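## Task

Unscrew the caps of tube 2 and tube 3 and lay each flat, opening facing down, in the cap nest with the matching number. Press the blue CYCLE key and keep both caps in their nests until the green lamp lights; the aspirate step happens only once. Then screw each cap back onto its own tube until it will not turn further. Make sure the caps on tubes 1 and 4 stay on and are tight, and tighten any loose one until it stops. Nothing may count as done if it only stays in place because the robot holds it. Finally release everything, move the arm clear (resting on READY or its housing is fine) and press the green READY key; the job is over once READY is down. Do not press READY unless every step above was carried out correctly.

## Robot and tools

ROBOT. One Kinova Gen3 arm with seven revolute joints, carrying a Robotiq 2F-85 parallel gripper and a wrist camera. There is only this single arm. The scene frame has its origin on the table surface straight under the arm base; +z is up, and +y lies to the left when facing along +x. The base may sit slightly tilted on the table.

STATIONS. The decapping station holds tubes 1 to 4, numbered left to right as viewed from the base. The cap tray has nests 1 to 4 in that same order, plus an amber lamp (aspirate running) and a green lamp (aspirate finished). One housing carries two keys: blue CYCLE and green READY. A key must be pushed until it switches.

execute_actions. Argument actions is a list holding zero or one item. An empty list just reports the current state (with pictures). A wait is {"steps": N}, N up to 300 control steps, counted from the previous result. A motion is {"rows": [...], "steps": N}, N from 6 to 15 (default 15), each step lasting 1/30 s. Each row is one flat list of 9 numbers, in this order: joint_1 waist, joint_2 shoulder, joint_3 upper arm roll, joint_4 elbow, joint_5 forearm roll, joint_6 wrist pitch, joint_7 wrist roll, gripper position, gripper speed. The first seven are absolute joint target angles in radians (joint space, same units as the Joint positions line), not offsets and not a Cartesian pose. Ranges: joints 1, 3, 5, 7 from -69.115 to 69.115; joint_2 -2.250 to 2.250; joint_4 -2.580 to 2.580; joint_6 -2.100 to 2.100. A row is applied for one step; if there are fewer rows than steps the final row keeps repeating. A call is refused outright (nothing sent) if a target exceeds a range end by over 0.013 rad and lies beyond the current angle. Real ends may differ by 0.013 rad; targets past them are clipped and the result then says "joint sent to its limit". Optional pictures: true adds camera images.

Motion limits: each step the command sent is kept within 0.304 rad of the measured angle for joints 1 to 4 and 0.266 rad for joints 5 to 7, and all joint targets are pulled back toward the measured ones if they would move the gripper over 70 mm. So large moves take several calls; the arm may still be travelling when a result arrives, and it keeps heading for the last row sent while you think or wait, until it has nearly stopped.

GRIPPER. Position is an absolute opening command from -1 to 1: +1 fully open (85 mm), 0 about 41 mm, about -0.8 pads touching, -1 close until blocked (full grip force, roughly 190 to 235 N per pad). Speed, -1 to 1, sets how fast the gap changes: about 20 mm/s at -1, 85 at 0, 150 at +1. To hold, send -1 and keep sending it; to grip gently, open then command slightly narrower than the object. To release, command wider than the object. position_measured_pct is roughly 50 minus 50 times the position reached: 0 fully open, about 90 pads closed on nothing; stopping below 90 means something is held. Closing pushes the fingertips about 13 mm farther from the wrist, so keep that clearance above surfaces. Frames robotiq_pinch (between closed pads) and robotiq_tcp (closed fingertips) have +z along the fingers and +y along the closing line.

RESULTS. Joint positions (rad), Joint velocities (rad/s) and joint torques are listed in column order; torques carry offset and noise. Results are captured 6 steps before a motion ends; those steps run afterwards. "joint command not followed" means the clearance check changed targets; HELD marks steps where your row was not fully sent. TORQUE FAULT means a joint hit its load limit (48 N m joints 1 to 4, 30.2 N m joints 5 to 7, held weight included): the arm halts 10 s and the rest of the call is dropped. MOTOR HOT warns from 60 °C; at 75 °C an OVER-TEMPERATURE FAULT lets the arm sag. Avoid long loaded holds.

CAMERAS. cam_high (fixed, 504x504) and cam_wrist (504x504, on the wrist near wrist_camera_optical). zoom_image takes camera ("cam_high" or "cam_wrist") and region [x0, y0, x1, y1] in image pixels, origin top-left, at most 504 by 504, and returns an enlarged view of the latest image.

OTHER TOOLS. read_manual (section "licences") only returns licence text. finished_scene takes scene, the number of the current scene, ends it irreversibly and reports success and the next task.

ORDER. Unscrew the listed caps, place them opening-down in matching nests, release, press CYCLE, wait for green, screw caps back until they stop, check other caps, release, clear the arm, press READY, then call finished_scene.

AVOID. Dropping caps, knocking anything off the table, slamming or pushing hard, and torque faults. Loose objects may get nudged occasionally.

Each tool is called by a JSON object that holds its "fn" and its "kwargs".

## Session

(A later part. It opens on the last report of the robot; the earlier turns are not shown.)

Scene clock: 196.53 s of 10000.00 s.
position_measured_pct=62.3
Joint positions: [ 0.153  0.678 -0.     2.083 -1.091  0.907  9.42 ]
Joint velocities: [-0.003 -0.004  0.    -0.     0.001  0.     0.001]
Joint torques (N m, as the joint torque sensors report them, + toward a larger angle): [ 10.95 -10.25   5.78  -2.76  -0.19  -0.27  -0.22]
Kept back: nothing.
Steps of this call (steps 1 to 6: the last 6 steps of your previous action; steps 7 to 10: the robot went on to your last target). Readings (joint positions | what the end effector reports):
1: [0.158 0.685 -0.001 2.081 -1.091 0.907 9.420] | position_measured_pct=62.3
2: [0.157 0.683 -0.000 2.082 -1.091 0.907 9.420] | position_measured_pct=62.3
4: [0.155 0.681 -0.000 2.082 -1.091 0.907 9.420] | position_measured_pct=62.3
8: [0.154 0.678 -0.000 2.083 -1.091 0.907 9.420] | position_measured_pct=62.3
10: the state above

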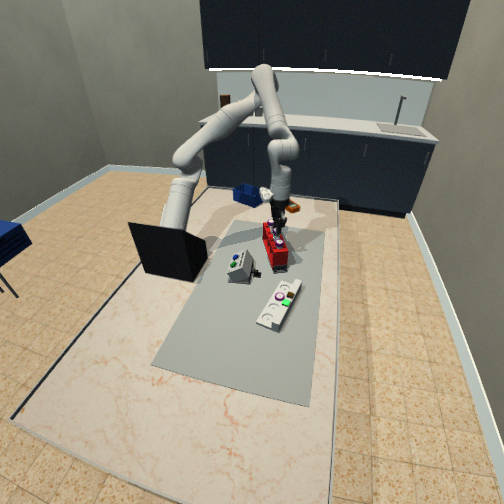

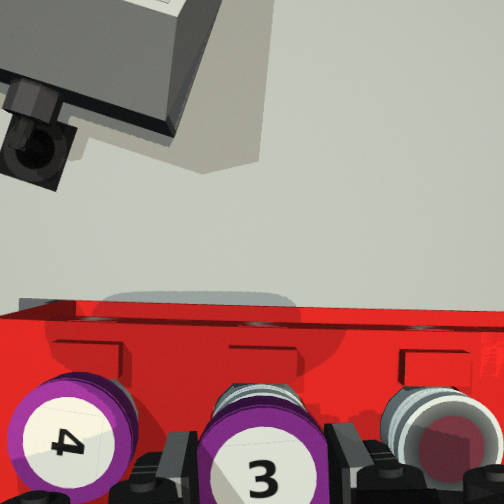

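{"fn": "execute_actions", "kwargs": {"actions": [{"rows": [[0.1469,0.6830,0,2.0848,-1.1020,0.9018,9.425,-1,-0.3],[0.1410,0.6885,0,2.0870,-1.1127,0.8967,9.43,-1,-0.3],[0.1350,0.6939,0,2.0891,-1.1233,0.8917,9.435,-1,-0.3],[0.1291,0.6994,0,2.0913,-1.1339,0.8866,9.44,-1,-0.3]], "steps": 14}]}}

{"fn": "execute_actions", "kwargs": {"actions": [{"steps": 8}], "pictures": true}}

{"fn": "zoom_image", "kwargs": {"camera": "cam_wrist", "region": [364, 364, 504, 504]}}

{"fn": "zoom_image", "kwargs": {"camera": "cam_wrist", "region": [0, 364, 140, 504]}}

Scene clock: 199.37 s of 10000.00 s.
position_measured_pct=62.3
Joint positions: [ 0.13   0.699 -0.     2.092 -1.133  0.887  9.44 ]
Joint velocities: [-0.01   0.009  0.005 -0.    -0.01  -0.005  0.001]
Joint torques (N m, as the joint torque sensors report them, + toward a larger angle): [ 10.21 -10.53   5.76  -3.02  -0.61  -0.21  -0.3 ]
Steps of this call (steps 1 to 15: the robot went on to your last target; steps 16 to 77: nothing new was sent; steps 78 to 85: the first 8 steps of this action). Readings (joint positions | what the end effector reports):
78: [0.151 0.679 0.000 2.083 -1.093 0.906 9.421] | position_measured_pct=62.3
79: [0.147 0.683 0.001 2.084 -1.099 0.903 9.423] | position_measured_pct=62.3
81: [0.136 0.693 0.000 2.088 -1.118 0.894 9.432] | position_measured_pct=62.3
85: the state above

Scene clock: 199.63 s of 10000.00 s.
position_measured_pct=62.3
Joint positions: [ 0.129  0.699  0.     2.092 -1.134  0.887  9.44 ]
Joint velocities: [-0.003  0.    -0.    -0.001  0.    -0.     0.   ]
Joint torques (N m, as the joint torque sensors report them, + toward a larger angle): [ 11.07 -10.69   5.67  -2.67  -0.31  -0.25  -0.36]
Kept back: nothing.
Steps of this call (steps 1 to 6: the last 6 steps of your previous action; steps 7 to 8: the robot went on to your last target). Readings (joint positions | what the end effector reports):
1: [0.130 0.699 0.000 2.092 -1.133 0.887 9.440] | position_measured_pct=62.3
2: [0.130 0.699 0.000 2.092 -1.133 0.887 9.440] | position_measured_pct=62.3
4: [0.130 0.699 0.000 2.092 -1.133 0.887 9.440] | position_measured_pct=62.3
8: the state above

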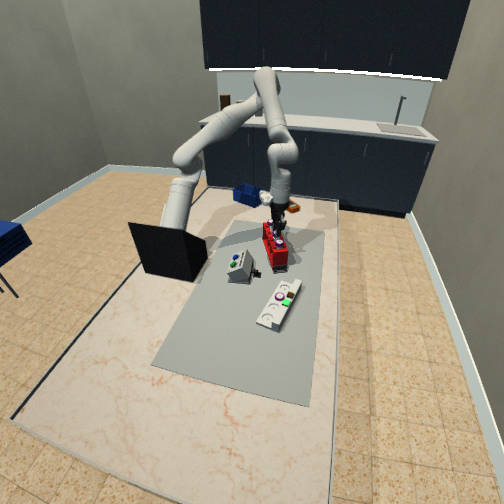

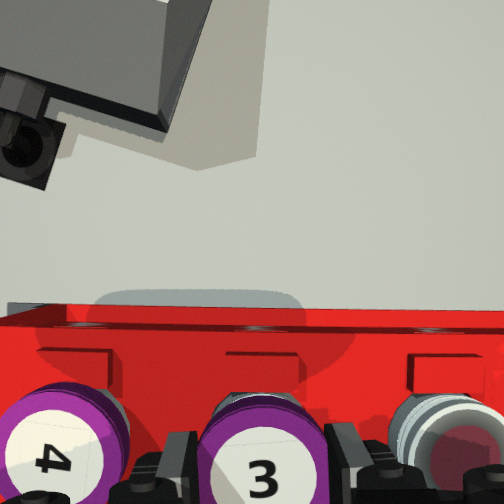

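Region (364, 364, 504, 504) of cam_wrist's 504x504 image, scaled by 3.600.

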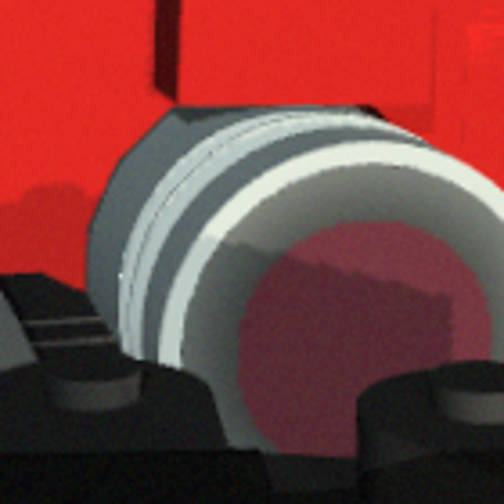

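Region (0, 364, 140, 504) of cam_wrist's 504x504 image, scaled by 3.600.

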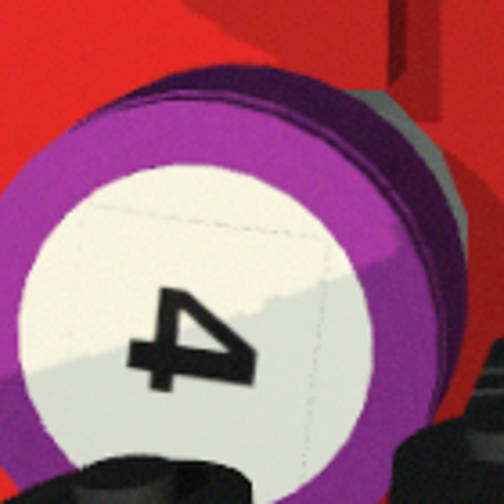

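{"fn": "zoom_image", "kwargs": {"camera": "cam_wrist", "region": [190, 370, 340, 470]}}

Region (190, 370, 340, 470) of cam_wrist's 504x504 image, scaled by 3.360.

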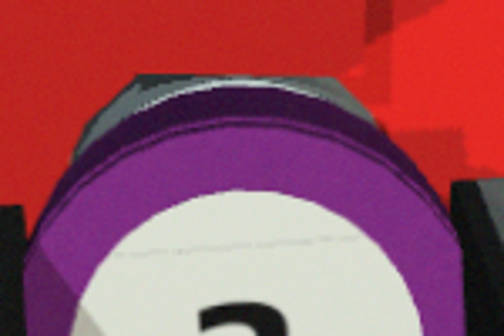

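{"fn": "execute_actions", "kwargs": {"actions": [{"rows": [[0.1273,0.7011,0,2.0920,-1.1372,0.8850,9.442,-1,-0.3],[0.1254,0.7028,0,2.0926,-1.1404,0.8835,9.444,-1,-0.3],[0.1236,0.7044,0,2.0933,-1.1437,0.8819,9.446,-1,-0.3],[0.1217,0.7061,0,2.0939,-1.1469,0.8804,9.448,-1,-0.3],[0.1199,0.7078,0,2.0946,-1.1502,0.8788,9.45,-1,-0.3]], "steps": 14}]}}

{"fn": "execute_actions", "kwargs": {"actions": [{"steps": 8}]}}

Scene clock: 204.93 s of 10000.00 s.
position_measured_pct=62.3
Joint positions: [ 0.12   0.707 -0.     2.095 -1.15   0.879  9.45 ]
Joint velocities: [-0.003  0.003  0.002  0.001 -0.006 -0.003  0.001]
Joint torques (N m, as the joint torque sensors report them, + toward a larger angle): [ 10.99 -10.66   5.98  -2.67  -0.43  -0.16  -0.46]
Steps of this call (steps 1 to 15: the robot went on to your last target; steps 16 to 151: nothing new was sent; steps 152 to 159: the first 8 steps of this action). Readings (joint positions | what the end effector reports):
152: [0.128 0.700 0.000 2.092 -1.134 0.886 9.440] | position_measured_pct=62.3
153: [0.127 0.702 0.000 2.092 -1.137 0.885 9.442] | position_measured_pct=62.3
155: [0.123 0.705 0.000 2.093 -1.143 0.882 9.446] | position_measured_pct=62.3
159: the state above

Scene clock: 205.20 s of 10000.00 s.
position_measured_pct=62.3
Joint positions: [ 0.12   0.708  0.     2.095 -1.15   0.879  9.45 ]
Joint velocities: [-0.001  0.001 -0.     0.001 -0.001 -0.001 -0.   ]
Joint torques (N m, as the joint torque sensors report them, + toward a larger angle): [ 10.83 -10.82   5.63  -2.48  -0.32  -0.24  -0.3 ]
Kept back: nothing.
Steps of this call (steps 1 to 6: the last 6 steps of your previous action; steps 7 to 8: the robot went on to your last target). Readings (joint positions | what the end effector reports):
1: [0.120 0.708 -0.000 2.095 -1.150 0.879 9.450] | position_measured_pct=62.3
2: [0.120 0.708 0.000 2.095 -1.150 0.879 9.450] | position_measured_pct=62.3
4: [0.120 0.708 0.000 2.095 -1.150 0.879 9.450] | position_measured_pct=62.3
8: the state above

{"fn": "execute_actions", "kwargs": {"actions": [{"rows": [[0.1180,0.7095,0,2.0953,-1.1533,0.8771,9.45,-1,-0.3],[0.1161,0.7111,0,2.0960,-1.1564,0.8755,9.45,-1,-0.3],[0.1143,0.7128,0,2.0967,-1.1596,0.8738,9.45,-1,-0.3]], "steps": 12}]}}

{"fn": "execute_actions", "kwargs": {"actions": [{"rows": [[0.1133,0.7136,0,2.0970,-1.1611,0.8730,9.45,-1,-0.3],[0.1124,0.7145,0,2.0974,-1.1627,0.8722,9.45,-1,-0.3]], "steps": 12}]}}

{"fn": "execute_actions", "kwargs": {"actions": [{"steps": 7}]}}

Scene clock: 205.93 s of 10000.00 s.
position_measured_pct=62.3
Joint positions: [ 0.117  0.709  0.002  2.098 -1.157  0.876  9.45 ]
Joint velocities: [ 0.001 -0.003 -0.002  0.003 -0.004 -0.005 -0.001]
Joint torques (N m, as the joint torque sensors report them, + toward a larger angle): [ 8.64 -8.1   4.1  -3.69 -1.22 -1.44 -0.35]
Steps of this call (steps 1 to 15: the robot went on to your last target; step 16: nothing new was sent; steps 17 to 22: the first 6 steps of this action). Readings (joint positions | what the end effector reports):
17: [0.119 0.708 0.000 2.095 -1.151 0.878 9.450] | position_measured_pct=62.3
18: [0.118 0.710 0.001 2.095 -1.152 0.877 9.450] | position_measured_pct=62.3
20: [0.117 0.710 0.002 2.097 -1.156 0.877 9.450] | position_measured_pct=62.3
22: the state above

Scene clock: 206.33 s of 10000.00 s.
position_measured_pct=62.3
Joint positions: [ 0.117  0.709  0.003  2.099 -1.16   0.875  9.45 ]
Joint velocities: [-0.001  0.001 -0.     0.002 -0.001 -0.001  0.   ]
Joint torques (N m, as the joint torque sensors report them, + toward a larger angle): [ 7.3  -6.48  3.37 -3.58 -1.58 -2.   -0.41]
Steps of this call (steps 1 to 6: the last 6 steps of your previous action; steps 7 to 12: the first 6 steps of this action). Readings (joint positions | what the end effector reports):
7: [0.117 0.709 0.002 2.098 -1.158 0.876 9.450] | position_measured_pct=62.3
8: [0.117 0.710 0.003 2.098 -1.158 0.876 9.450] | position_measured_pct=62.3
10: [0.117 0.709 0.003 2.099 -1.159 0.876 9.450] | position_measured_pct=62.3
12: the state above

Scene clock: 206.57 s of 10000.00 s.
position_measured_pct=62.3
Joint positions: [ 0.117  0.709  0.003  2.099 -1.16   0.875  9.45 ]
Joint velocities: [ 0.001  0.001 -0.    -0.002  0.    -0.     0.   ]
Joint torques (N m, as the joint torque sensors report them, + toward a larger angle): [ 7.33 -6.53  3.31 -3.93 -1.62 -2.02 -0.4 ]
Kept back: nothing.
Steps of this call (steps 1 to 6: the last 6 steps of your previous action; step 7: the robot went on to your last target). Readings (joint positions | what the end effector reports):
1: [0.117 0.709 0.003 2.099 -1.160 0.875 9.450] | position_measured_pct=62.3
2: [0.117 0.709 0.003 2.099 -1.160 0.875 9.450] | position_measured_pct=62.3
4: [0.117 0.709 0.003 2.099 -1.160 0.875 9.450] | position_measured_pct=62.3
7: the state above

{"fn": "execute_actions", "kwargs": {"actions": [{"rows": [[0.1168,0.7105,0,2.0957,-1.1553,0.8761,9.45,-1,-0.3]], "steps": 12}]}}

{"fn": "execute_actions", "kwargs": {"actions": [{"steps": 7}], "pictures": true}}

Scene clock: 208.30 s of 10000.00 s.
position_measured_pct=62.3
Joint positions: [ 0.118  0.709  0.001  2.096 -1.154  0.876  9.45 ]
Joint velocities: [-0.002  0.003  0.002 -0.     0.002  0.003 -0.001]
Joint torques (N m, as the joint torque sensors report them, + toward a larger angle): [ 9.61 -9.65  4.9  -2.66 -0.61 -0.63 -0.31]
Steps of this call (steps 1 to 15: the robot went on to your last target; steps 16 to 46: nothing new was sent; steps 47 to 52: the first 6 steps of this action). Readings (joint positions | what the end effector reports):
47: [0.118 0.708 0.002 2.099 -1.159 0.876 9.450] | position_measured_pct=62.3
48: [0.120 0.707 0.001 2.098 -1.156 0.877 9.450] | position_measured_pct=62.3
50: [0.118 0.709 0.001 2.097 -1.155 0.876 9.450] | position_measured_pct=62.3
52: the state above

Scene clock: 208.53 s of 10000.00 s.
position_measured_pct=62.3
Joint positions: [ 0.118  0.709  0.001  2.096 -1.154  0.877  9.45 ]
Joint velocities: [ 0.    -0.    -0.    -0.002 -0.001  0.     0.   ]
Joint torques (N m, as the joint torque sensors report them, + toward a larger angle): [ 9.75 -9.67  4.77 -2.8  -0.78 -0.62 -0.38]
Kept back: nothing.
Steps of this call (steps 1 to 6: the last 6 steps of your previous action; step 7: the robot went on to your last target). Readings (joint positions | what the end effector reports):
1: [0.118 0.709 0.001 2.096 -1.154 0.877 9.450] | position_measured_pct=62.3
2: [0.118 0.709 0.001 2.096 -1.154 0.877 9.450] | position_measured_pct=62.3
4: [0.118 0.709 0.001 2.096 -1.154 0.877 9.450] | position_measured_pct=62.3
7: the state above

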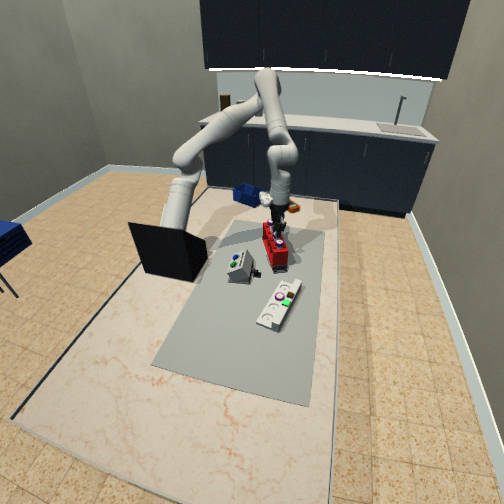

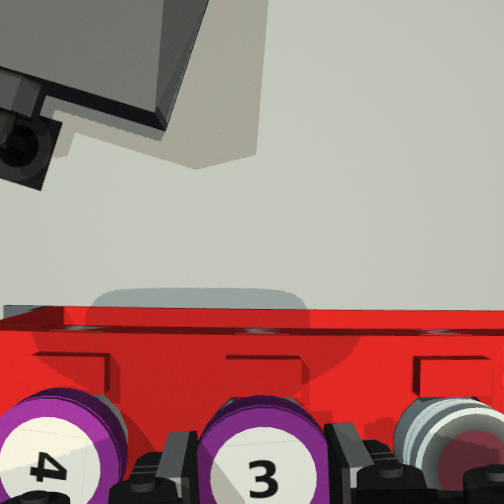

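{"fn": "zoom_image", "kwargs": {"camera": "cam_wrist", "region": [170, 370, 370, 504]}}

Region (170, 370, 370, 504) of cam_wrist's 504x504 image, scaled by 2.520; it fills the top 338 rows of this view, and the rest is white.

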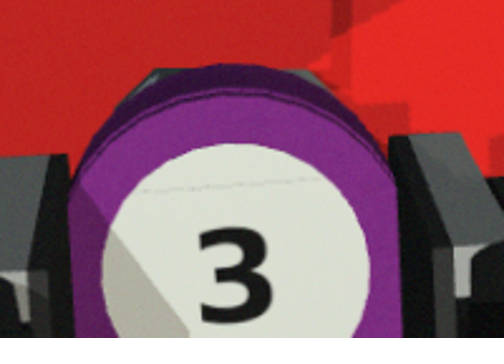

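{"fn": "execute_actions", "kwargs": {"actions": [{"rows": [[0.11599,0.71120,0,2.09604,-1.15659,0.87540,8.74,-1,-0.3]], "steps": 10}]}}

{"fn": "execute_actions", "kwargs": {"actions": [{"rows": [[0.11550,0.71163,0,2.09622,-1.15740,0.87497,8.34,-1,-0.3]], "steps": 10}]}}

{"fn": "execute_actions", "kwargs": {"actions": [{"rows": [[0.11502,0.71206,0,2.09641,-1.15822,0.87454,7.93,-1,-0.3]], "steps": 10}]}}

{"fn": "execute_actions", "kwargs": {"actions": [{"rows": [[0.11453,0.71249,0,2.09659,-1.15903,0.87411,7.75,-1,-0.3]], "steps": 10}]}}

Scene clock: 214.23 s of 10000.00 s.
position_measured_pct=62.3
Joint positions: [ 0.118  0.709  0.001  2.097 -1.154  0.877  9.389]
Joint velocities: [-0.003  0.002  0.001  0.006 -0.003 -0.001 -1.075]
Joint torques (N m, as the joint torque sensors report them, + toward a larger angle): [ 9.16 -9.86  4.75 -3.34 -0.99 -0.47 -0.49]
Steps of this call (steps 1 to 15: the robot went on to your last target; steps 16 to 167: nothing new was sent; steps 168 to 171: the first 4 steps of this action). Readings (joint positions | what the end effector reports):
168: [0.118 0.709 0.001 2.096 -1.154 0.877 9.449] | position_measured_pct=62.3
169: [0.118 0.709 0.001 2.096 -1.154 0.877 9.439] | position_measured_pct=62.3
171: the state above

Scene clock: 214.57 s of 10000.00 s.
position_measured_pct=62.3
Joint positions: [ 0.118  0.709  0.001  2.097 -1.155  0.876  8.985]
Joint velocities: [-0.001 -0.     0.     0.001 -0.002 -0.    -1.216]
Joint torques (N m, as the joint torque sensors report them, + toward a larger angle): [ 9.45 -8.82  4.87 -3.48 -1.08 -0.84 -0.25]
Steps of this call (steps 1 to 6: the last 6 steps of your previous action; steps 7 to 10: the first 4 steps of this action). Readings (joint positions | what the end effector reports):
7: [0.118 0.709 0.001 2.097 -1.155 0.876 9.107] | position_measured_pct=62.3
8: [0.118 0.709 0.001 2.097 -1.155 0.876 9.066] | position_measured_pct=62.3
10: the state above

Scene clock: 214.90 s of 10000.00 s.
position_measured_pct=62.3
Joint positions: [ 0.117  0.709  0.001  2.097 -1.155  0.877  8.579]
Joint velocities: [-0.001 -0.003  0.001 -0.    -0.004  0.    -1.216]
Joint torques (N m, as the joint torque sensors report them, + toward a larger angle): [ 8.87 -8.28  4.53 -3.01 -1.2  -1.18 -0.22]
Steps of this call (steps 1 to 6: the last 6 steps of your previous action; steps 7 to 10: the first 4 steps of this action). Readings (joint positions | what the end effector reports):
7: [0.117 0.709 0.001 2.097 -1.155 0.877 8.701] | position_measured_pct=62.3
8: [0.117 0.709 0.001 2.097 -1.155 0.877 8.660] | position_measured_pct=62.3
10: the state above

Scene clock: 215.23 s of 10000.00 s.
position_measured_pct=62.3
Joint positions: [ 0.117  0.709  0.001  2.098 -1.156  0.877  8.172]
Joint velocities: [ 0.001  0.     0.001  0.002 -0.004 -0.    -1.217]
Joint torques (N m, as the joint torque sensors report them, + toward a larger angle): [ 9.   -7.66  4.5  -3.42 -1.07 -1.35 -0.58]
Steps of this call (steps 1 to 6: the last 6 steps of your previous action; steps 7 to 10: the first 4 steps of this action). Readings (joint positions | what the end effector reports):
7: [0.117 0.709 0.001 2.098 -1.156 0.877 8.294] | position_measured_pct=62.3
8: [0.117 0.709 0.001 2.098 -1.156 0.877 8.253] | position_measured_pct=62.3
10: the state above

{"fn": "execute_actions", "kwargs": {"actions": [{"steps": 8}], "pictures": true}}

Scene clock: 215.53 s of 10000.00 s.
position_measured_pct=62.3
Joint positions: [ 0.117  0.709  0.001  2.098 -1.157  0.877  7.808]
Joint velocities: [ 0.     0.001 -0.001  0.001 -0.003  0.    -1.043]
Joint torques (N m, as the joint torque sensors report them, + toward a larger angle): [ 8.92 -7.74  4.94 -3.14 -0.99 -1.51 -0.42]
Kept back: nothing.
Steps of this call (steps 1 to 6: the last 6 steps of your previous action; steps 7 to 9: the robot went on to your last target). Readings (joint positions | what the end effector reports):
1: [0.117 0.709 0.001 2.098 -1.156 0.877 8.131] | position_measured_pct=62.3
2: [0.117 0.709 0.001 2.098 -1.157 0.877 8.091] | position_measured_pct=62.3
4: [0.117 0.709 0.001 2.098 -1.157 0.877 8.009] | position_measured_pct=62.3
8: [0.117 0.709 0.001 2.098 -1.157 0.877 7.847] | position_measured_pct=62.3
9: the state above

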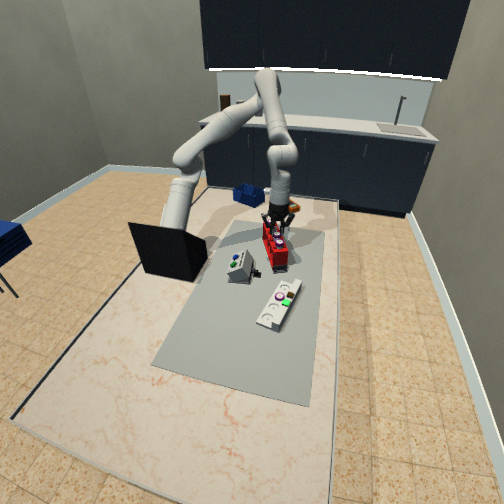

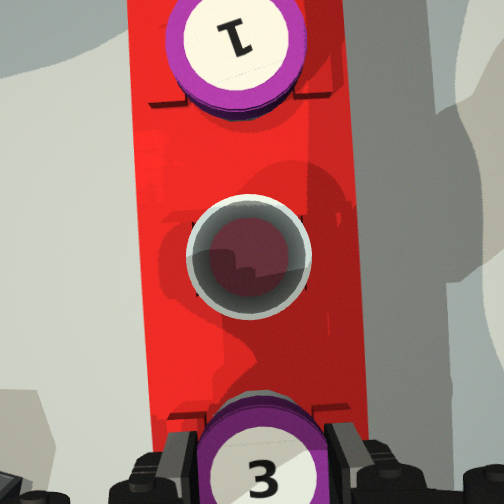

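{"fn": "zoom_image", "kwargs": {"camera": "cam_wrist", "region": [170, 180, 330, 340]}}

Region (170, 180, 330, 340) of cam_wrist's 504x504 image, scaled by 3.150.

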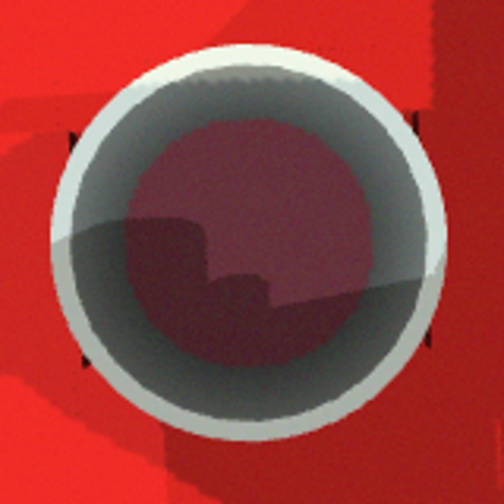

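{"fn": "execute_actions", "kwargs": {"actions": [{"rows": [[0.11891,0.70861,0,2.09495,-1.15171,0.87799,7.75,-1,-0.3]], "steps": 12}]}}

{"fn": "execute_actions", "kwargs": {"actions": [{"steps": 7}], "pictures": true}}

Scene clock: 224.67 s of 10000.00 s.
position_measured_pct=62.3
Joint positions: [ 0.119  0.708 -0.     2.095 -1.152  0.878  7.75 ]
Joint velocities: [ 0.001  0.004 -0.    -0.003  0.001  0.002  0.   ]
Joint torques (N m, as the joint torque sensors report them, + toward a larger angle): [ 10.88 -11.02   5.74  -2.12  -0.41  -0.09  -0.28]
Steps of this call (steps 1 to 30: the robot went on to your last target; steps 31 to 268: nothing new was sent; steps 269 to 274: the first 6 steps of this action). Readings (joint positions | what the end effector reports):
269: [0.118 0.708 0.001 2.097 -1.156 0.877 7.750] | position_measured_pct=62.3
270: [0.120 0.706 0.000 2.097 -1.153 0.878 7.750] | position_measured_pct=62.3
272: [0.119 0.707 0.000 2.096 -1.152 0.878 7.750] | position_measured_pct=62.3
274: the state above

Scene clock: 224.90 s of 10000.00 s.
position_measured_pct=62.3
Joint positions: [ 0.119  0.708  0.     2.095 -1.152  0.878  7.75 ]
Joint velocities: [ 0.     0.    -0.001  0.    -0.    -0.     0.   ]
Joint torques (N m, as the joint torque sensors report them, + toward a larger angle): [ 10.66 -10.43   5.59  -2.39  -0.32  -0.33  -0.31]
Kept back: nothing.
Steps of this call (steps 1 to 6: the last 6 steps of your previous action; step 7: the robot went on to your last target). Readings (joint positions | what the end effector reports):
1: [0.119 0.708 0.000 2.095 -1.152 0.878 7.750] | position_measured_pct=62.3
2: [0.119 0.708 0.000 2.095 -1.152 0.878 7.750] | position_measured_pct=62.3
4: [0.119 0.708 0.000 2.095 -1.152 0.878 7.750] | position_measured_pct=62.3
7: the state above

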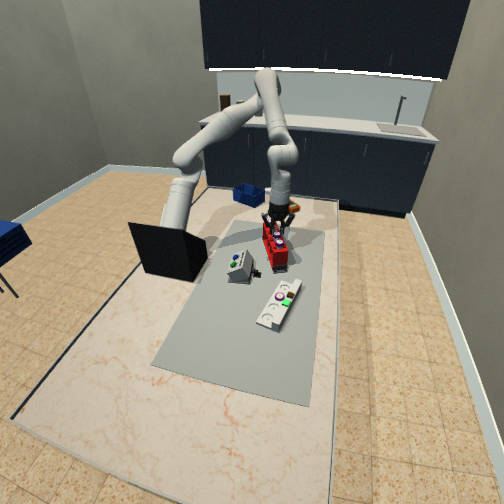

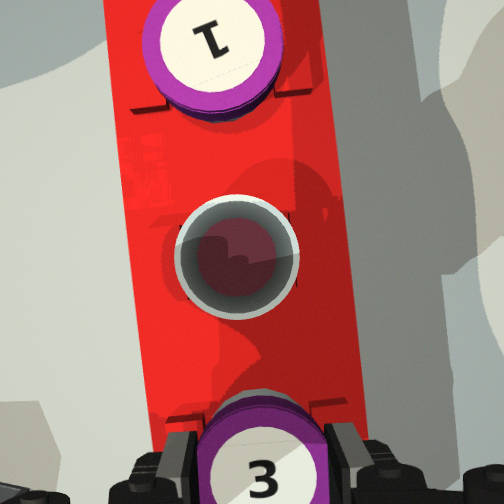

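{"fn": "zoom_image", "kwargs": {"camera": "cam_wrist", "region": [160, 180, 320, 340]}}

{"fn": "zoom_image", "kwargs": {"camera": "cam_wrist", "region": [170, 370, 370, 504]}}

Region (160, 180, 320, 340) of cam_wrist's 504x504 image, scaled by 3.150.

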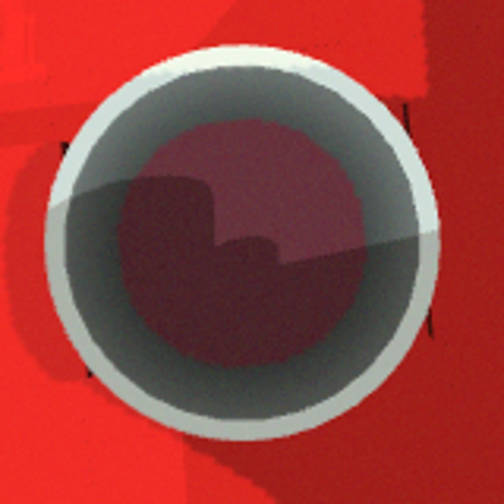

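Region (170, 370, 370, 504) of cam_wrist's 504x504 image, scaled by 2.520; it fills the top 338 rows of this view, and the rest is white.

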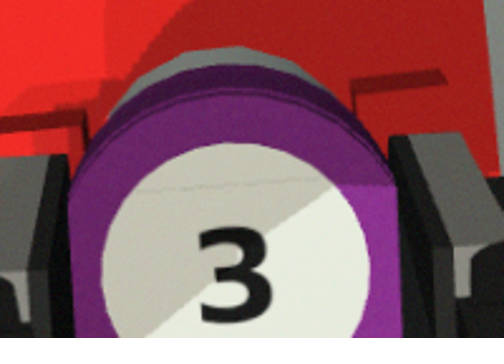

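{"fn": "execute_actions", "kwargs": {"actions": [{"rows": [[0.12021,0.70745,0,2.09446,-1.14951,0.87915,8.6,-1,-0.3]], "steps": 15}]}}

{"fn": "execute_actions", "kwargs": {"actions": [{"rows": [[0.12021,0.70745,0,2.09446,-1.14951,0.87915,9.2,-1,-0.3]], "steps": 15}]}}

{"fn": "execute_actions", "kwargs": {"actions": [{"rows": [[0.12021,0.70745,0,2.09446,-1.14951,0.87915,9.75,-1,-0.3]], "steps": 15}]}}

{"fn": "execute_actions", "kwargs": {"actions": [{"rows": [[0.12021,0.70745,0,2.09446,-1.14951,0.87915,9.75,-1,-0.3]], "steps": 12}]}}

{"fn": "execute_actions", "kwargs": {"actions": [{"rows": [[0.11816,0.70889,0,2.09725,-1.15418,0.87664,9.75,-1,-0.3]], "steps": 12}]}}

{"fn": "execute_actions", "kwargs": {"actions": [{"steps": 7}], "pictures": true}}

Scene clock: 232.63 s of 10000.00 s.
position_measured_pct=62.3
Joint positions: [ 0.12   0.708 -0.     2.095 -1.15   0.879  8.012]
Joint velocities: [ 0.    -0.001 -0.    -0.003  0.004  0.002  1.215]
Joint torques (N m, as the joint torque sensors report them, + toward a larger angle): [ 10.75 -10.54   5.49  -2.56  -0.12  -0.06  -0.38]
Steps of this call (steps 1 to 15: the robot went on to your last target; steps 16 to 223: nothing new was sent; steps 224 to 232: the first 9 steps of this action). Readings (joint positions | what the end effector reports):
224: [0.119 0.708 0.000 2.095 -1.152 0.878 7.751] | position_measured_pct=62.3
225: [0.119 0.708 -0.000 2.095 -1.152 0.878 7.761] | position_measured_pct=62.3
227: [0.119 0.708 -0.000 2.095 -1.151 0.878 7.811] | position_measured_pct=62.3
231: [0.120 0.708 -0.000 2.095 -1.150 0.879 7.971] | position_measured_pct=62.3
232: the state above

Scene clock: 233.13 s of 10000.00 s.
position_measured_pct=62.3
Joint positions: [ 0.12   0.708 -0.     2.095 -1.149  0.879  8.622]
Joint velocities: [-0.     0.     0.    -0.001  0.001 -0.001  1.217]
Joint torques (N m, as the joint torque sensors report them, + toward a larger angle): [ 10.88 -10.74   5.69  -2.41  -0.29  -0.22  -0.21]
Steps of this call (steps 1 to 6: the last 6 steps of your previous action; steps 7 to 15: the first 9 steps of this action). Readings (joint positions | what the end effector reports):
7: [0.120 0.708 -0.000 2.095 -1.150 0.879 8.296] | position_measured_pct=62.3
8: [0.120 0.708 -0.000 2.095 -1.150 0.879 8.337] | position_measured_pct=62.3
10: [0.120 0.708 -0.000 2.095 -1.149 0.879 8.418] | position_measured_pct=62.3
14: [0.120 0.708 -0.000 2.095 -1.149 0.879 8.581] | position_measured_pct=62.3
15: the state above

Scene clock: 233.63 s of 10000.00 s.
position_measured_pct=62.3
Joint positions: [ 0.12   0.708  0.     2.095 -1.149  0.879  9.231]
Joint velocities: [-0.001  0.001  0.     0.001 -0.001  0.     1.218]
Joint torques (N m, as the joint torque sensors report them, + toward a larger angle): [ 11.04 -10.61   5.71  -2.5   -0.38  -0.2   -0.37]
Steps of this call (steps 1 to 6: the last 6 steps of your previous action; steps 7 to 15: the first 9 steps of this action). Readings (joint positions | what the end effector reports):
7: [0.120 0.708 -0.000 2.095 -1.149 0.879 8.906] | position_measured_pct=62.3
8: [0.120 0.708 -0.000 2.095 -1.149 0.879 8.947] | position_measured_pct=62.3
10: [0.120 0.708 -0.000 2.095 -1.149 0.879 9.028] | position_measured_pct=62.3
14: [0.120 0.708 0.000 2.095 -1.149 0.879 9.191] | position_measured_pct=62.3
15: the state above

Scene clock: 234.03 s of 10000.00 s.
position_measured_pct=62.3
Joint positions: [ 0.12   0.708  0.     2.095 -1.149  0.879  9.712]
Joint velocities: [ 0.002 -0.001  0.     0.    -0.    -0.001  0.853]
Joint torques (N m, as the joint torque sensors report them, + toward a larger angle): [ 10.89 -10.75   5.65  -2.55  -0.28  -0.24  -0.26]
Steps of this call (steps 1 to 6: the last 6 steps of your previous action; steps 7 to 12: the first 6 steps of this action). Readings (joint positions | what the end effector reports):
7: [0.120 0.708 0.000 2.095 -1.149 0.879 9.516] | position_measured_pct=62.3
8: [0.120 0.708 0.000 2.095 -1.149 0.879 9.557] | position_measured_pct=62.3
10: [0.120 0.708 0.000 2.095 -1.149 0.879 9.638] | position_measured_pct=62.3
12: the state above

Scene clock: 234.43 s of 10000.00 s.
position_measured_pct=62.3
Joint positions: [ 0.119  0.709  0.001  2.097 -1.154  0.876  9.75 ]
Joint velocities: [ 0.001 -0.002  0.     0.     0.    -0.     0.001]
Joint torques (N m, as the joint torque sensors report them, + toward a larger angle): [ 10.3  -10.52   5.1   -2.14  -0.12  -0.04  -0.36]
Steps of this call (steps 1 to 6: the last 6 steps of your previous action; steps 7 to 12: the first 6 steps of this action). Readings (joint positions | what the end effector reports):
7: [0.119 0.708 0.000 2.095 -1.150 0.879 9.750] | position_measured_pct=62.3
8: [0.119 0.709 0.001 2.096 -1.153 0.877 9.750] | position_measured_pct=62.3
10: [0.119 0.709 0.001 2.097 -1.154 0.876 9.750] | position_measured_pct=62.3
12: the state above

Scene clock: 234.67 s of 10000.00 s.
position_measured_pct=62.3
Joint positions: [ 0.119  0.709  0.001  2.097 -1.154  0.876  9.75 ]
Joint velocities: [ 0.001  0.     0.     0.002 -0.     0.    -0.   ]
Joint torques (N m, as the joint torque sensors report them, + toward a larger angle): [ 10.46 -10.49   5.07  -2.11  -0.26   0.04  -0.24]
Kept back: nothing.
Steps of this call (steps 1 to 6: the last 6 steps of your previous action; step 7: the robot went on to your last target). Readings (joint positions | what the end effector reports):
1: [0.119 0.709 0.001 2.097 -1.154 0.876 9.750] | position_measured_pct=62.3
2: [0.119 0.709 0.001 2.097 -1.154 0.876 9.750] | position_measured_pct=62.3
4: [0.119 0.709 0.001 2.097 -1.154 0.876 9.750] | position_measured_pct=62.3
7: the state above

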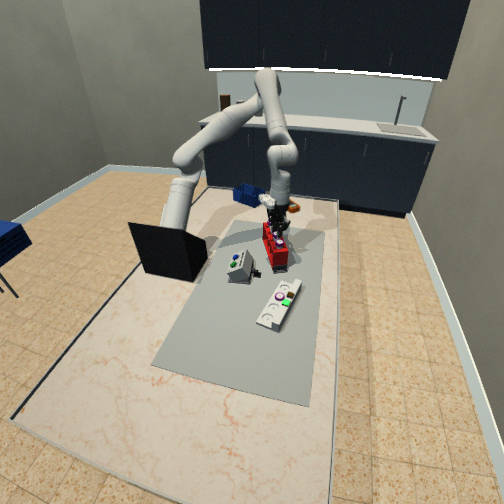

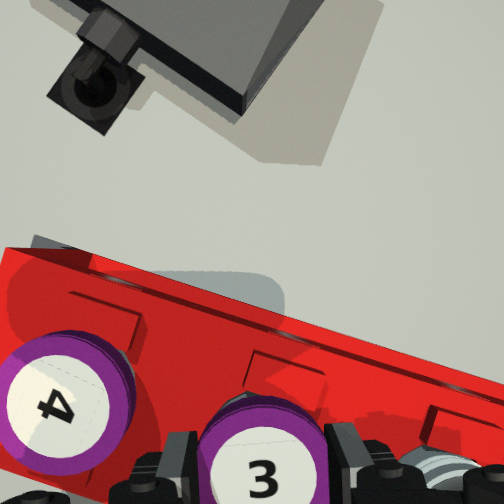

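{"fn": "execute_actions", "kwargs": {"actions": []}}

Scene clock: 237.40 s of 10000.00 s.
position_measured_pct=62.3
Joint positions: [ 0.119  0.709  0.001  2.097 -1.154  0.876  9.75 ]
Joint velocities: [ 0.    -0.001  0.     0.     0.     0.     0.   ]
Joint torques (N m, as the joint torque sensors report them, + toward a larger angle): [ 10.37 -10.57   5.15  -2.04  -0.25  -0.02  -0.3 ]
Kept back: nothing.
Steps of this call (steps 1 to 15: the robot went on to your last target; steps 16 to 82: nothing new was sent). Readings (joint positions | what the end effector reports):
1: [0.119 0.709 0.001 2.097 -1.154 0.876 9.750] | position_measured_pct=62.3
2: [0.119 0.709 0.001 2.097 -1.154 0.876 9.750] | position_measured_pct=62.3
4: [0.119 0.709 0.001 2.097 -1.154 0.876 9.750] | position_measured_pct=62.3
8: [0.119 0.709 0.001 2.097 -1.154 0.876 9.750] | position_measured_pct=62.3
82: the state above
The arm was judged still, so your last target was given up. Only a new action makes it travel on or press farther. Fingers that are still opening or closing keep moving.

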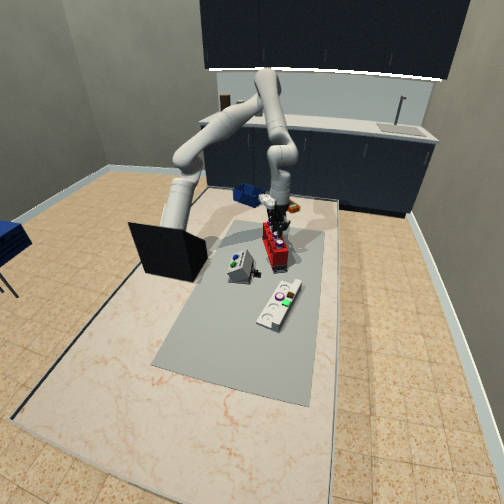

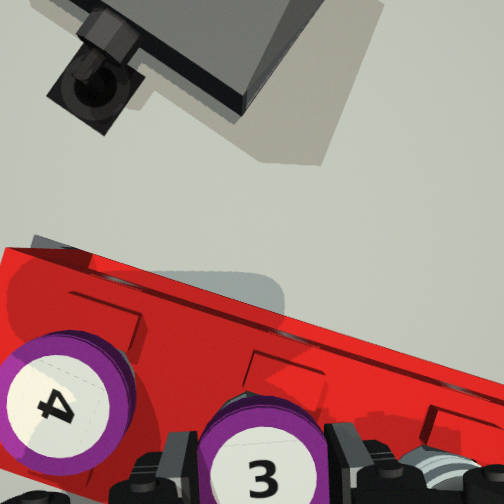

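{"fn": "execute_actions", "kwargs": {"actions": [{"rows":[[0.11816,0.70889,0,2.09725,-1.15418,0.87664,9.72,-1,-0.3],[0.11816,0.70889,0,2.09725,-1.15418,0.87664,9.69,-1,-0.3],[0.11816,0.70889,0,2.09725,-1.15418,0.87664,9.66,-1,-0.3],[0.11816,0.70889,0,2.09725,-1.15418,0.87664,9.63,-1,-0.3],[0.11816,0.70889,0,2.09725,-1.15418,0.87664,9.60,-1,-0.3],[0.11816,0.70889,0,2.09725,-1.15418,0.87664,9.57,-1,-0.3],[0.11816,0.70889,0,2.09725,-1.15418,0.87664,9.54,-1,-0.3],[0.11816,0.70889,0,2.09725,-1.15418,0.87664,9.51,-1,-0.3],[0.11816,0.70889,0,2.09725,-1.15418,0.87664,9.48,-1,-0.3],[0.11816,0.70889,0,2.09725,-1.15418,0.87664,9.45,-1,-0.3],[0.11816,0.70889,0,2.09725,-1.15418,0.87664,9.42,-1,-0.3],[0.11816,0.70889,0,2.09725,-1.15418,0.87664,9.39,-1,-0.3],[0.11816,0.70889,0,2.09725,-1.15418,0.87664,9.36,-1,-0.3],[0.11816,0.70889,0,2.09725,-1.15418,0.87664,9.33,-1,-0.3],[0.11816,0.70889,0,2.09725,-1.15418,0.87664,9.30,-1,-0.3]],"steps":15}]}}

{"fn": "execute_actions", "kwargs": {"actions": [{"rows":[[0.11816,0.70889,0,2.09725,-1.15418,0.87664,9.27,-1,-0.3],[0.11816,0.70889,0,2.09725,-1.15418,0.87664,9.24,-1,-0.3],[0.11816,0.70889,0,2.09725,-1.15418,0.87664,9.21,-1,-0.3],[0.11816,0.70889,0,2.09725,-1.15418,0.87664,9.18,-1,-0.3],[0.11816,0.70889,0,2.09725,-1.15418,0.87664,9.15,-1,-0.3],[0.11816,0.70889,0,2.09725,-1.15418,0.87664,9.12,-1,-0.3],[0.11816,0.70889,0,2.09725,-1.15418,0.87664,9.09,-1,-0.3],[0.11816,0.70889,0,2.09725,-1.15418,0.87664,9.06,-1,-0.3],[0.11816,0.70889,0,2.09725,-1.15418,0.87664,9.03,-1,-0.3],[0.11816,0.70889,0,2.09725,-1.15418,0.87664,9.00,-1,-0.3],[0.11816,0.70889,0,2.09725,-1.15418,0.87664,8.97,-1,-0.3],[0.11816,0.70889,0,2.09725,-1.15418,0.87664,8.94,-1,-0.3],[0.11816,0.70889,0,2.09725,-1.15418,0.87664,8.91,-1,-0.3],[0.11816,0.70889,0,2.09725,-1.15418,0.87664,8.88,-1,-0.3],[0.11816,0.70889,0,2.09725,-1.15418,0.87664,8.85,-1,-0.3]],"steps":15}]}}

Scene clock: 238.77 s of 10000.00 s.
position_measured_pct=62.3
Joint positions: [ 0.119  0.709  0.001  2.097 -1.154  0.876  9.551]
Joint velocities: [ 0.001 -0.001 -0.001  0.001  0.     0.    -0.884]
Joint torques (N m, as the joint torque sensors report them, + toward a larger angle): [ 10.43 -10.73   5.17  -2.19  -0.29   0.03  -0.36]
Steps of this call (steps 1 to 32: nothing new was sent; steps 33 to 41: the first 9 steps of this action). Readings (joint positions | what the end effector reports):
33: [0.119 0.709 0.001 2.097 -1.154 0.876 9.749] | position_measured_pct=62.3
34: [0.119 0.709 0.001 2.097 -1.154 0.876 9.739] | position_measured_pct=62.3
36: [0.119 0.709 0.001 2.097 -1.154 0.876 9.694] | position_measured_pct=62.3
40: [0.119 0.709 0.001 2.097 -1.154 0.876 9.580] | position_measured_pct=62.3
41: the state above

Scene clock: 239.27 s of 10000.00 s.
position_measured_pct=62.3
Joint positions: [ 0.119  0.709  0.001  2.097 -1.154  0.876  9.102]
Joint velocities: [-0.001  0.001 -0.001 -0.001  0.     0.    -0.897]
Joint torques (N m, as the joint torque sensors report them, + toward a larger angle): [ 10.46 -10.62   5.38  -2.4   -0.32  -0.02  -0.58]
Steps of this call (steps 1 to 6: the last 6 steps of your previous action; steps 7 to 15: the first 9 steps of this action). Readings (joint positions | what the end effector reports):
7: [0.119 0.709 0.001 2.097 -1.154 0.876 9.342] | position_measured_pct=62.3
8: [0.119 0.709 0.001 2.097 -1.154 0.876 9.312] | position_measured_pct=62.3
10: [0.119 0.709 0.001 2.097 -1.154 0.876 9.252] | position_measured_pct=62.3
14: [0.119 0.709 0.001 2.097 -1.154 0.876 9.132] | position_measured_pct=62.3
15: the state above

{"fn": "execute_actions", "kwargs": {"actions": [{"steps":8}]}}

Scene clock: 239.53 s of 10000.00 s.
position_measured_pct=62.3
Joint positions: [ 0.119  0.709  0.     2.097 -1.154  0.876  8.869]
Joint velocities: [-0.001 -0.001 -0.     0.002 -0.001  0.    -0.571]
Joint torques (N m, as the joint torque sensors report them, + toward a larger angle): [ 10.54 -10.59   5.42  -2.32  -0.34  -0.08   0.  ]
Kept back: nothing.
Steps of this call (steps 1 to 6: the last 6 steps of your previous action; steps 7 to 8: the robot went on to your last target). Readings (joint positions | what the end effector reports):
1: [0.119 0.709 0.000 2.097 -1.154 0.876 9.072] | position_measured_pct=62.3
2: [0.119 0.709 0.000 2.097 -1.154 0.876 9.042] | position_measured_pct=62.3
4: [0.119 0.709 0.000 2.097 -1.154 0.876 8.982] | position_measured_pct=62.3
8: the state above

{"fn": "execute_actions", "kwargs": {"actions": [{"rows":[[0.11816,0.70889,0,2.09725,-1.15418,0.87664,8.82,-1,-0.3],[0.11816,0.70889,0,2.09725,-1.15418,0.87664,8.79,-1,-0.3],[0.11816,0.70889,0,2.09725,-1.15418,0.87664,8.76,-1,-0.3],[0.11816,0.70889,0,2.09725,-1.15418,0.87664,8.73,-1,-0.3],[0.11816,0.70889,0,2.09725,-1.15418,0.87664,8.70,-1,-0.3],[0.11816,0.70889,0,2.09725,-1.15418,0.87664,8.67,-1,-0.3],[0.11816,0.70889,0,2.09725,-1.15418,0.87664,8.64,-1,-0.3],[0.11816,0.70889,0,2.09725,-1.15418,0.87664,8.61,-1,-0.3],[0.11816,0.70889,0,2.09725,-1.15418,0.87664,8.58,-1,-0.3],[0.11816,0.70889,0,2.09725,-1.15418,0.87664,8.55,-1,-0.3],[0.11816,0.70889,0,2.09725,-1.15418,0.87664,8.52,-1,-0.3],[0.11816,0.70889,0,2.09725,-1.15418,0.87664,8.49,-1,-0.3],[0.11816,0.70889,0,2.09725,-1.15418,0.87664,8.46,-1,-0.3],[0.11816,0.70889,0,2.09725,-1.15418,0.87664,8.43,-1,-0.3],[0.11816,0.70889,0,2.09725,-1.15418,0.87664,8.40,-1,-0.3]],"steps":15}]}}

{"fn": "execute_actions", "kwargs": {"actions": [{"steps":12}]}}

Scene clock: 240.37 s of 10000.00 s.
position_measured_pct=62.3
Joint positions: [ 0.119  0.709  0.     2.097 -1.154  0.877  8.651]
Joint velocities: [-0.    -0.002 -0.001 -0.    -0.     0.001 -0.885]
Joint torques (N m, as the joint torque sensors report them, + toward a larger angle): [ 10.73 -10.55   5.4   -2.21  -0.27  -0.16  -0.18]
Steps of this call (steps 1 to 16: the robot went on to your last target; steps 17 to 25: the first 9 steps of this action). Readings (joint positions | what the end effector reports):
17: [0.119 0.709 0.000 2.097 -1.154 0.876 8.849] | position_measured_pct=62.3
18: [0.119 0.709 0.000 2.097 -1.154 0.876 8.839] | position_measured_pct=62.3
20: [0.119 0.709 0.000 2.097 -1.154 0.876 8.794] | position_measured_pct=62.3
24: [0.119 0.709 0.000 2.097 -1.154 0.877 8.680] | position_measured_pct=62.3
25: the state above

Scene clock: 240.77 s of 10000.00 s.
position_measured_pct=62.3
Joint positions: [ 0.118  0.709  0.     2.097 -1.154  0.877  8.4  ]
Joint velocities: [ 0.    -0.    -0.     0.001 -0.001  0.001 -0.001]
Joint torques (N m, as the joint torque sensors report them, + toward a larger angle): [ 10.69 -10.42   5.44  -2.17  -0.21  -0.16  -0.29]
Kept back: nothing.
Steps of this call (steps 1 to 6: the last 6 steps of your previous action; steps 7 to 12: the robot went on to your last target). Readings (joint positions | what the end effector reports):
1: [0.118 0.709 0.000 2.097 -1.154 0.877 8.621] | position_measured_pct=62.3
2: [0.118 0.709 0.000 2.097 -1.154 0.877 8.592] | position_measured_pct=62.3
4: [0.118 0.709 0.000 2.097 -1.154 0.877 8.532] | position_measured_pct=62.3
8: [0.118 0.709 0.000 2.097 -1.154 0.877 8.419] | position_measured_pct=62.3
12: the state above

{"fn": "zoom_image", "kwargs": {"camera": "cam_high", "region": [240, 190, 310, 280]}}

{"fn": "zoom_image", "kwargs": {"camera": "cam_wrist", "region": [0, 300, 504, 504]}}

Region (240, 190, 310, 280) of cam_high's 504x504 image, scaled by 5.600, with more detail than that image has.

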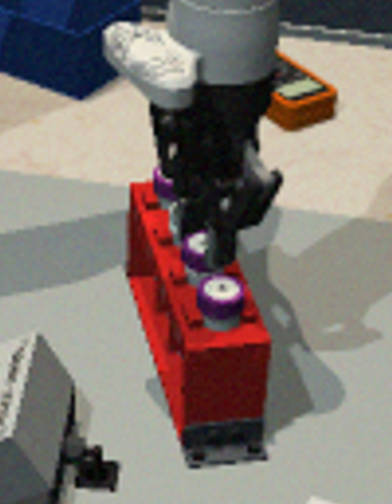

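Region (0, 300, 504, 504) of cam_wrist's 504x504 image, scaled by 1.000; it fills the top 204 rows of this view, and the rest is white.

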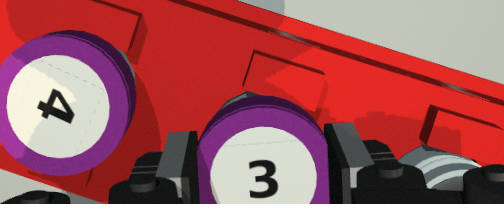

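{"fn": "execute_actions", "kwargs": {"actions": [{"rows":[[0.1179,0.7090,0,2.0979,-1.1549,0.8762,8.40,-1,-0.3],[0.11765,0.70914,0,2.09854,-1.1557,0.87582,8.40,-1,-0.3],[0.1174,0.70927,0,2.09918,-1.15645,0.87541,8.40,-1,-0.3],[0.11714,0.70939,0,2.09983,-1.15721,0.87500,8.40,-1,-0.3]],"steps":14}]}}

{"fn": "execute_actions", "kwargs": {"actions": [{"rows":[[0.11714,0.70939,0,2.09983,-1.15721,0.87500,8.37,-1,-0.3],[0.11714,0.70939,0,2.09983,-1.15721,0.87500,8.34,-1,-0.3],[0.11714,0.70939,0,2.09983,-1.15721,0.87500,8.31,-1,-0.3],[0.11714,0.70939,0,2.09983,-1.15721,0.87500,8.28,-1,-0.3],[0.11714,0.70939,0,2.09983,-1.15721,0.87500,8.25,-1,-0.3],[0.11714,0.70939,0,2.09983,-1.15721,0.87500,8.22,-1,-0.3],[0.11714,0.70939,0,2.09983,-1.15721,0.87500,8.19,-1,-0.3],[0.11714,0.70939,0,2.09983,-1.15721,0.87500,8.16,-1,-0.3],[0.11714,0.70939,0,2.09983,-1.15721,0.87500,8.13,-1,-0.3],[0.11714,0.70939,0,2.09983,-1.15721,0.87500,8.10,-1,-0.3],[0.11714,0.70939,0,2.09983,-1.15721,0.87500,8.07,-1,-0.3],[0.11714,0.70939,0,2.09983,-1.15721,0.87500,8.04,-1,-0.3],[0.11714,0.70939,0,2.09983,-1.15721,0.87500,8.01,-1,-0.3],[0.11714,0.70939,0,2.09983,-1.15721,0.87500,7.98,-1,-0.3],[0.11714,0.70939,0,2.09983,-1.15721,0.87500,7.95,-1,-0.3]],"steps":15}]}}

{"fn": "execute_actions", "kwargs": {"actions": [{"steps":12}], "pictures": true}}

Scene clock: 247.57 s of 10000.00 s.
position_measured_pct=62.3
Joint positions: [ 0.118  0.708  0.001  2.099 -1.157  0.875  8.4  ]
Joint velocities: [-0.     0.    -0.     0.001 -0.    -0.001 -0.   ]
Joint torques (N m, as the joint torque sensors report them, + toward a larger angle): [10.05 -9.58  5.14 -1.93 -0.15 -0.44 -0.33]
Steps of this call (steps 1 to 30: the robot went on to your last target; steps 31 to 196: nothing new was sent; steps 197 to 204: the first 8 steps of this action). Readings (joint positions | what the end effector reports):
197: [0.118 0.709 0.000 2.097 -1.154 0.877 8.400] | position_measured_pct=62.3
198: [0.118 0.708 0.000 2.098 -1.155 0.876 8.400] | position_measured_pct=62.3
200: [0.118 0.708 0.001 2.099 -1.157 0.876 8.400] | position_measured_pct=62.3
204: the state above

Scene clock: 248.07 s of 10000.00 s.
position_measured_pct=62.3
Joint positions: [ 0.118  0.708  0.     2.099 -1.157  0.876  8.201]
Joint velocities: [ 0.    -0.001 -0.001 -0.001 -0.002  0.    -0.885]
Joint torques (N m, as the joint torque sensors report them, + toward a larger angle): [10.04 -9.5   5.24 -1.84 -0.16 -0.43 -0.33]
Steps of this call (steps 1 to 6: the last 6 steps of your previous action; steps 7 to 15: the first 9 steps of this action). Readings (joint positions | what the end effector reports):
7: [0.118 0.708 0.001 2.099 -1.157 0.875 8.399] | position_measured_pct=62.3
8: [0.118 0.708 0.001 2.099 -1.157 0.875 8.389] | position_measured_pct=62.3
10: [0.118 0.708 0.001 2.099 -1.157 0.876 8.344] | position_measured_pct=62.3
14: [0.118 0.708 0.000 2.099 -1.157 0.876 8.230] | position_measured_pct=62.3
15: the state above

Scene clock: 248.47 s of 10000.00 s.
position_measured_pct=62.3
Joint positions: [ 0.118  0.708  0.     2.099 -1.158  0.875  7.95 ]
Joint velocities: [-0.     0.001  0.    -0.001  0.002  0.     0.001]
Joint torques (N m, as the joint torque sensors report them, + toward a larger angle): [10.26 -9.44  5.31 -1.69  0.   -0.43 -0.38]
Kept back: nothing.
Steps of this call (steps 1 to 6: the last 6 steps of your previous action; steps 7 to 12: the robot went on to your last target). Readings (joint positions | what the end effector reports):
1: [0.118 0.708 0.000 2.099 -1.157 0.876 8.171] | position_measured_pct=62.3
2: [0.118 0.708 0.000 2.099 -1.157 0.876 8.142] | position_measured_pct=62.3
4: [0.118 0.708 0.000 2.099 -1.157 0.876 8.082] | position_measured_pct=62.3
8: [0.118 0.708 0.000 2.099 -1.158 0.876 7.969] | position_measured_pct=62.3
12: the state above

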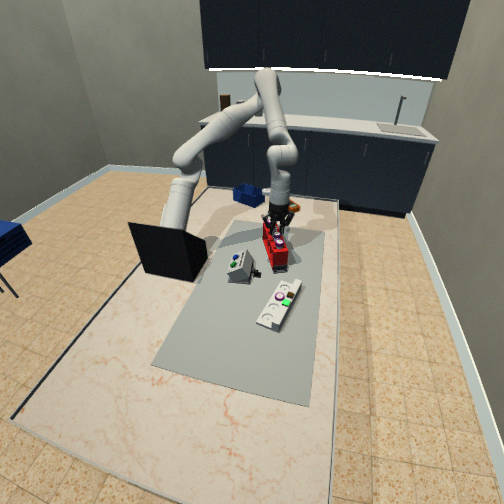

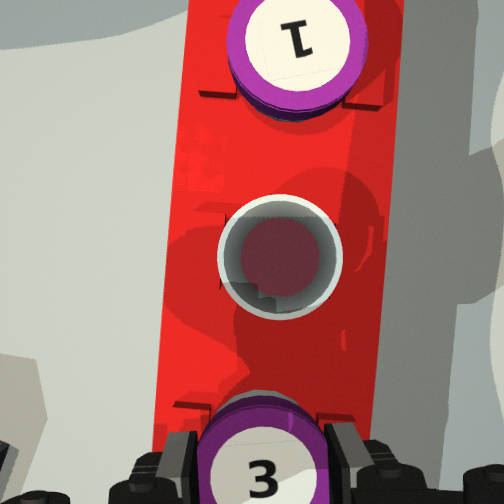

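{"fn": "zoom_image", "kwargs": {"camera": "cam_wrist", "region": [150, 360, 390, 504]}}

{"fn": "zoom_image", "kwargs": {"camera": "cam_wrist", "region": [180, 0, 420, 340]}}

Region (150, 360, 390, 504) of cam_wrist's 504x504 image, scaled by 2.100; it fills the top 302 rows of this view, and the rest is white.

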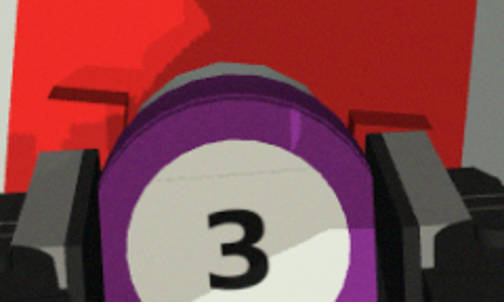

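Region (180, 0, 420, 340) of cam_wrist's 504x504 image, scaled by 1.482; it fills the left 356 columns of this view, and the rest is white.

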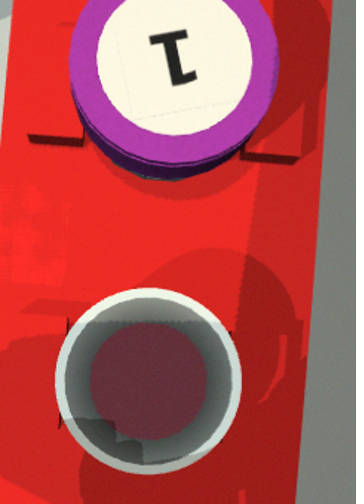

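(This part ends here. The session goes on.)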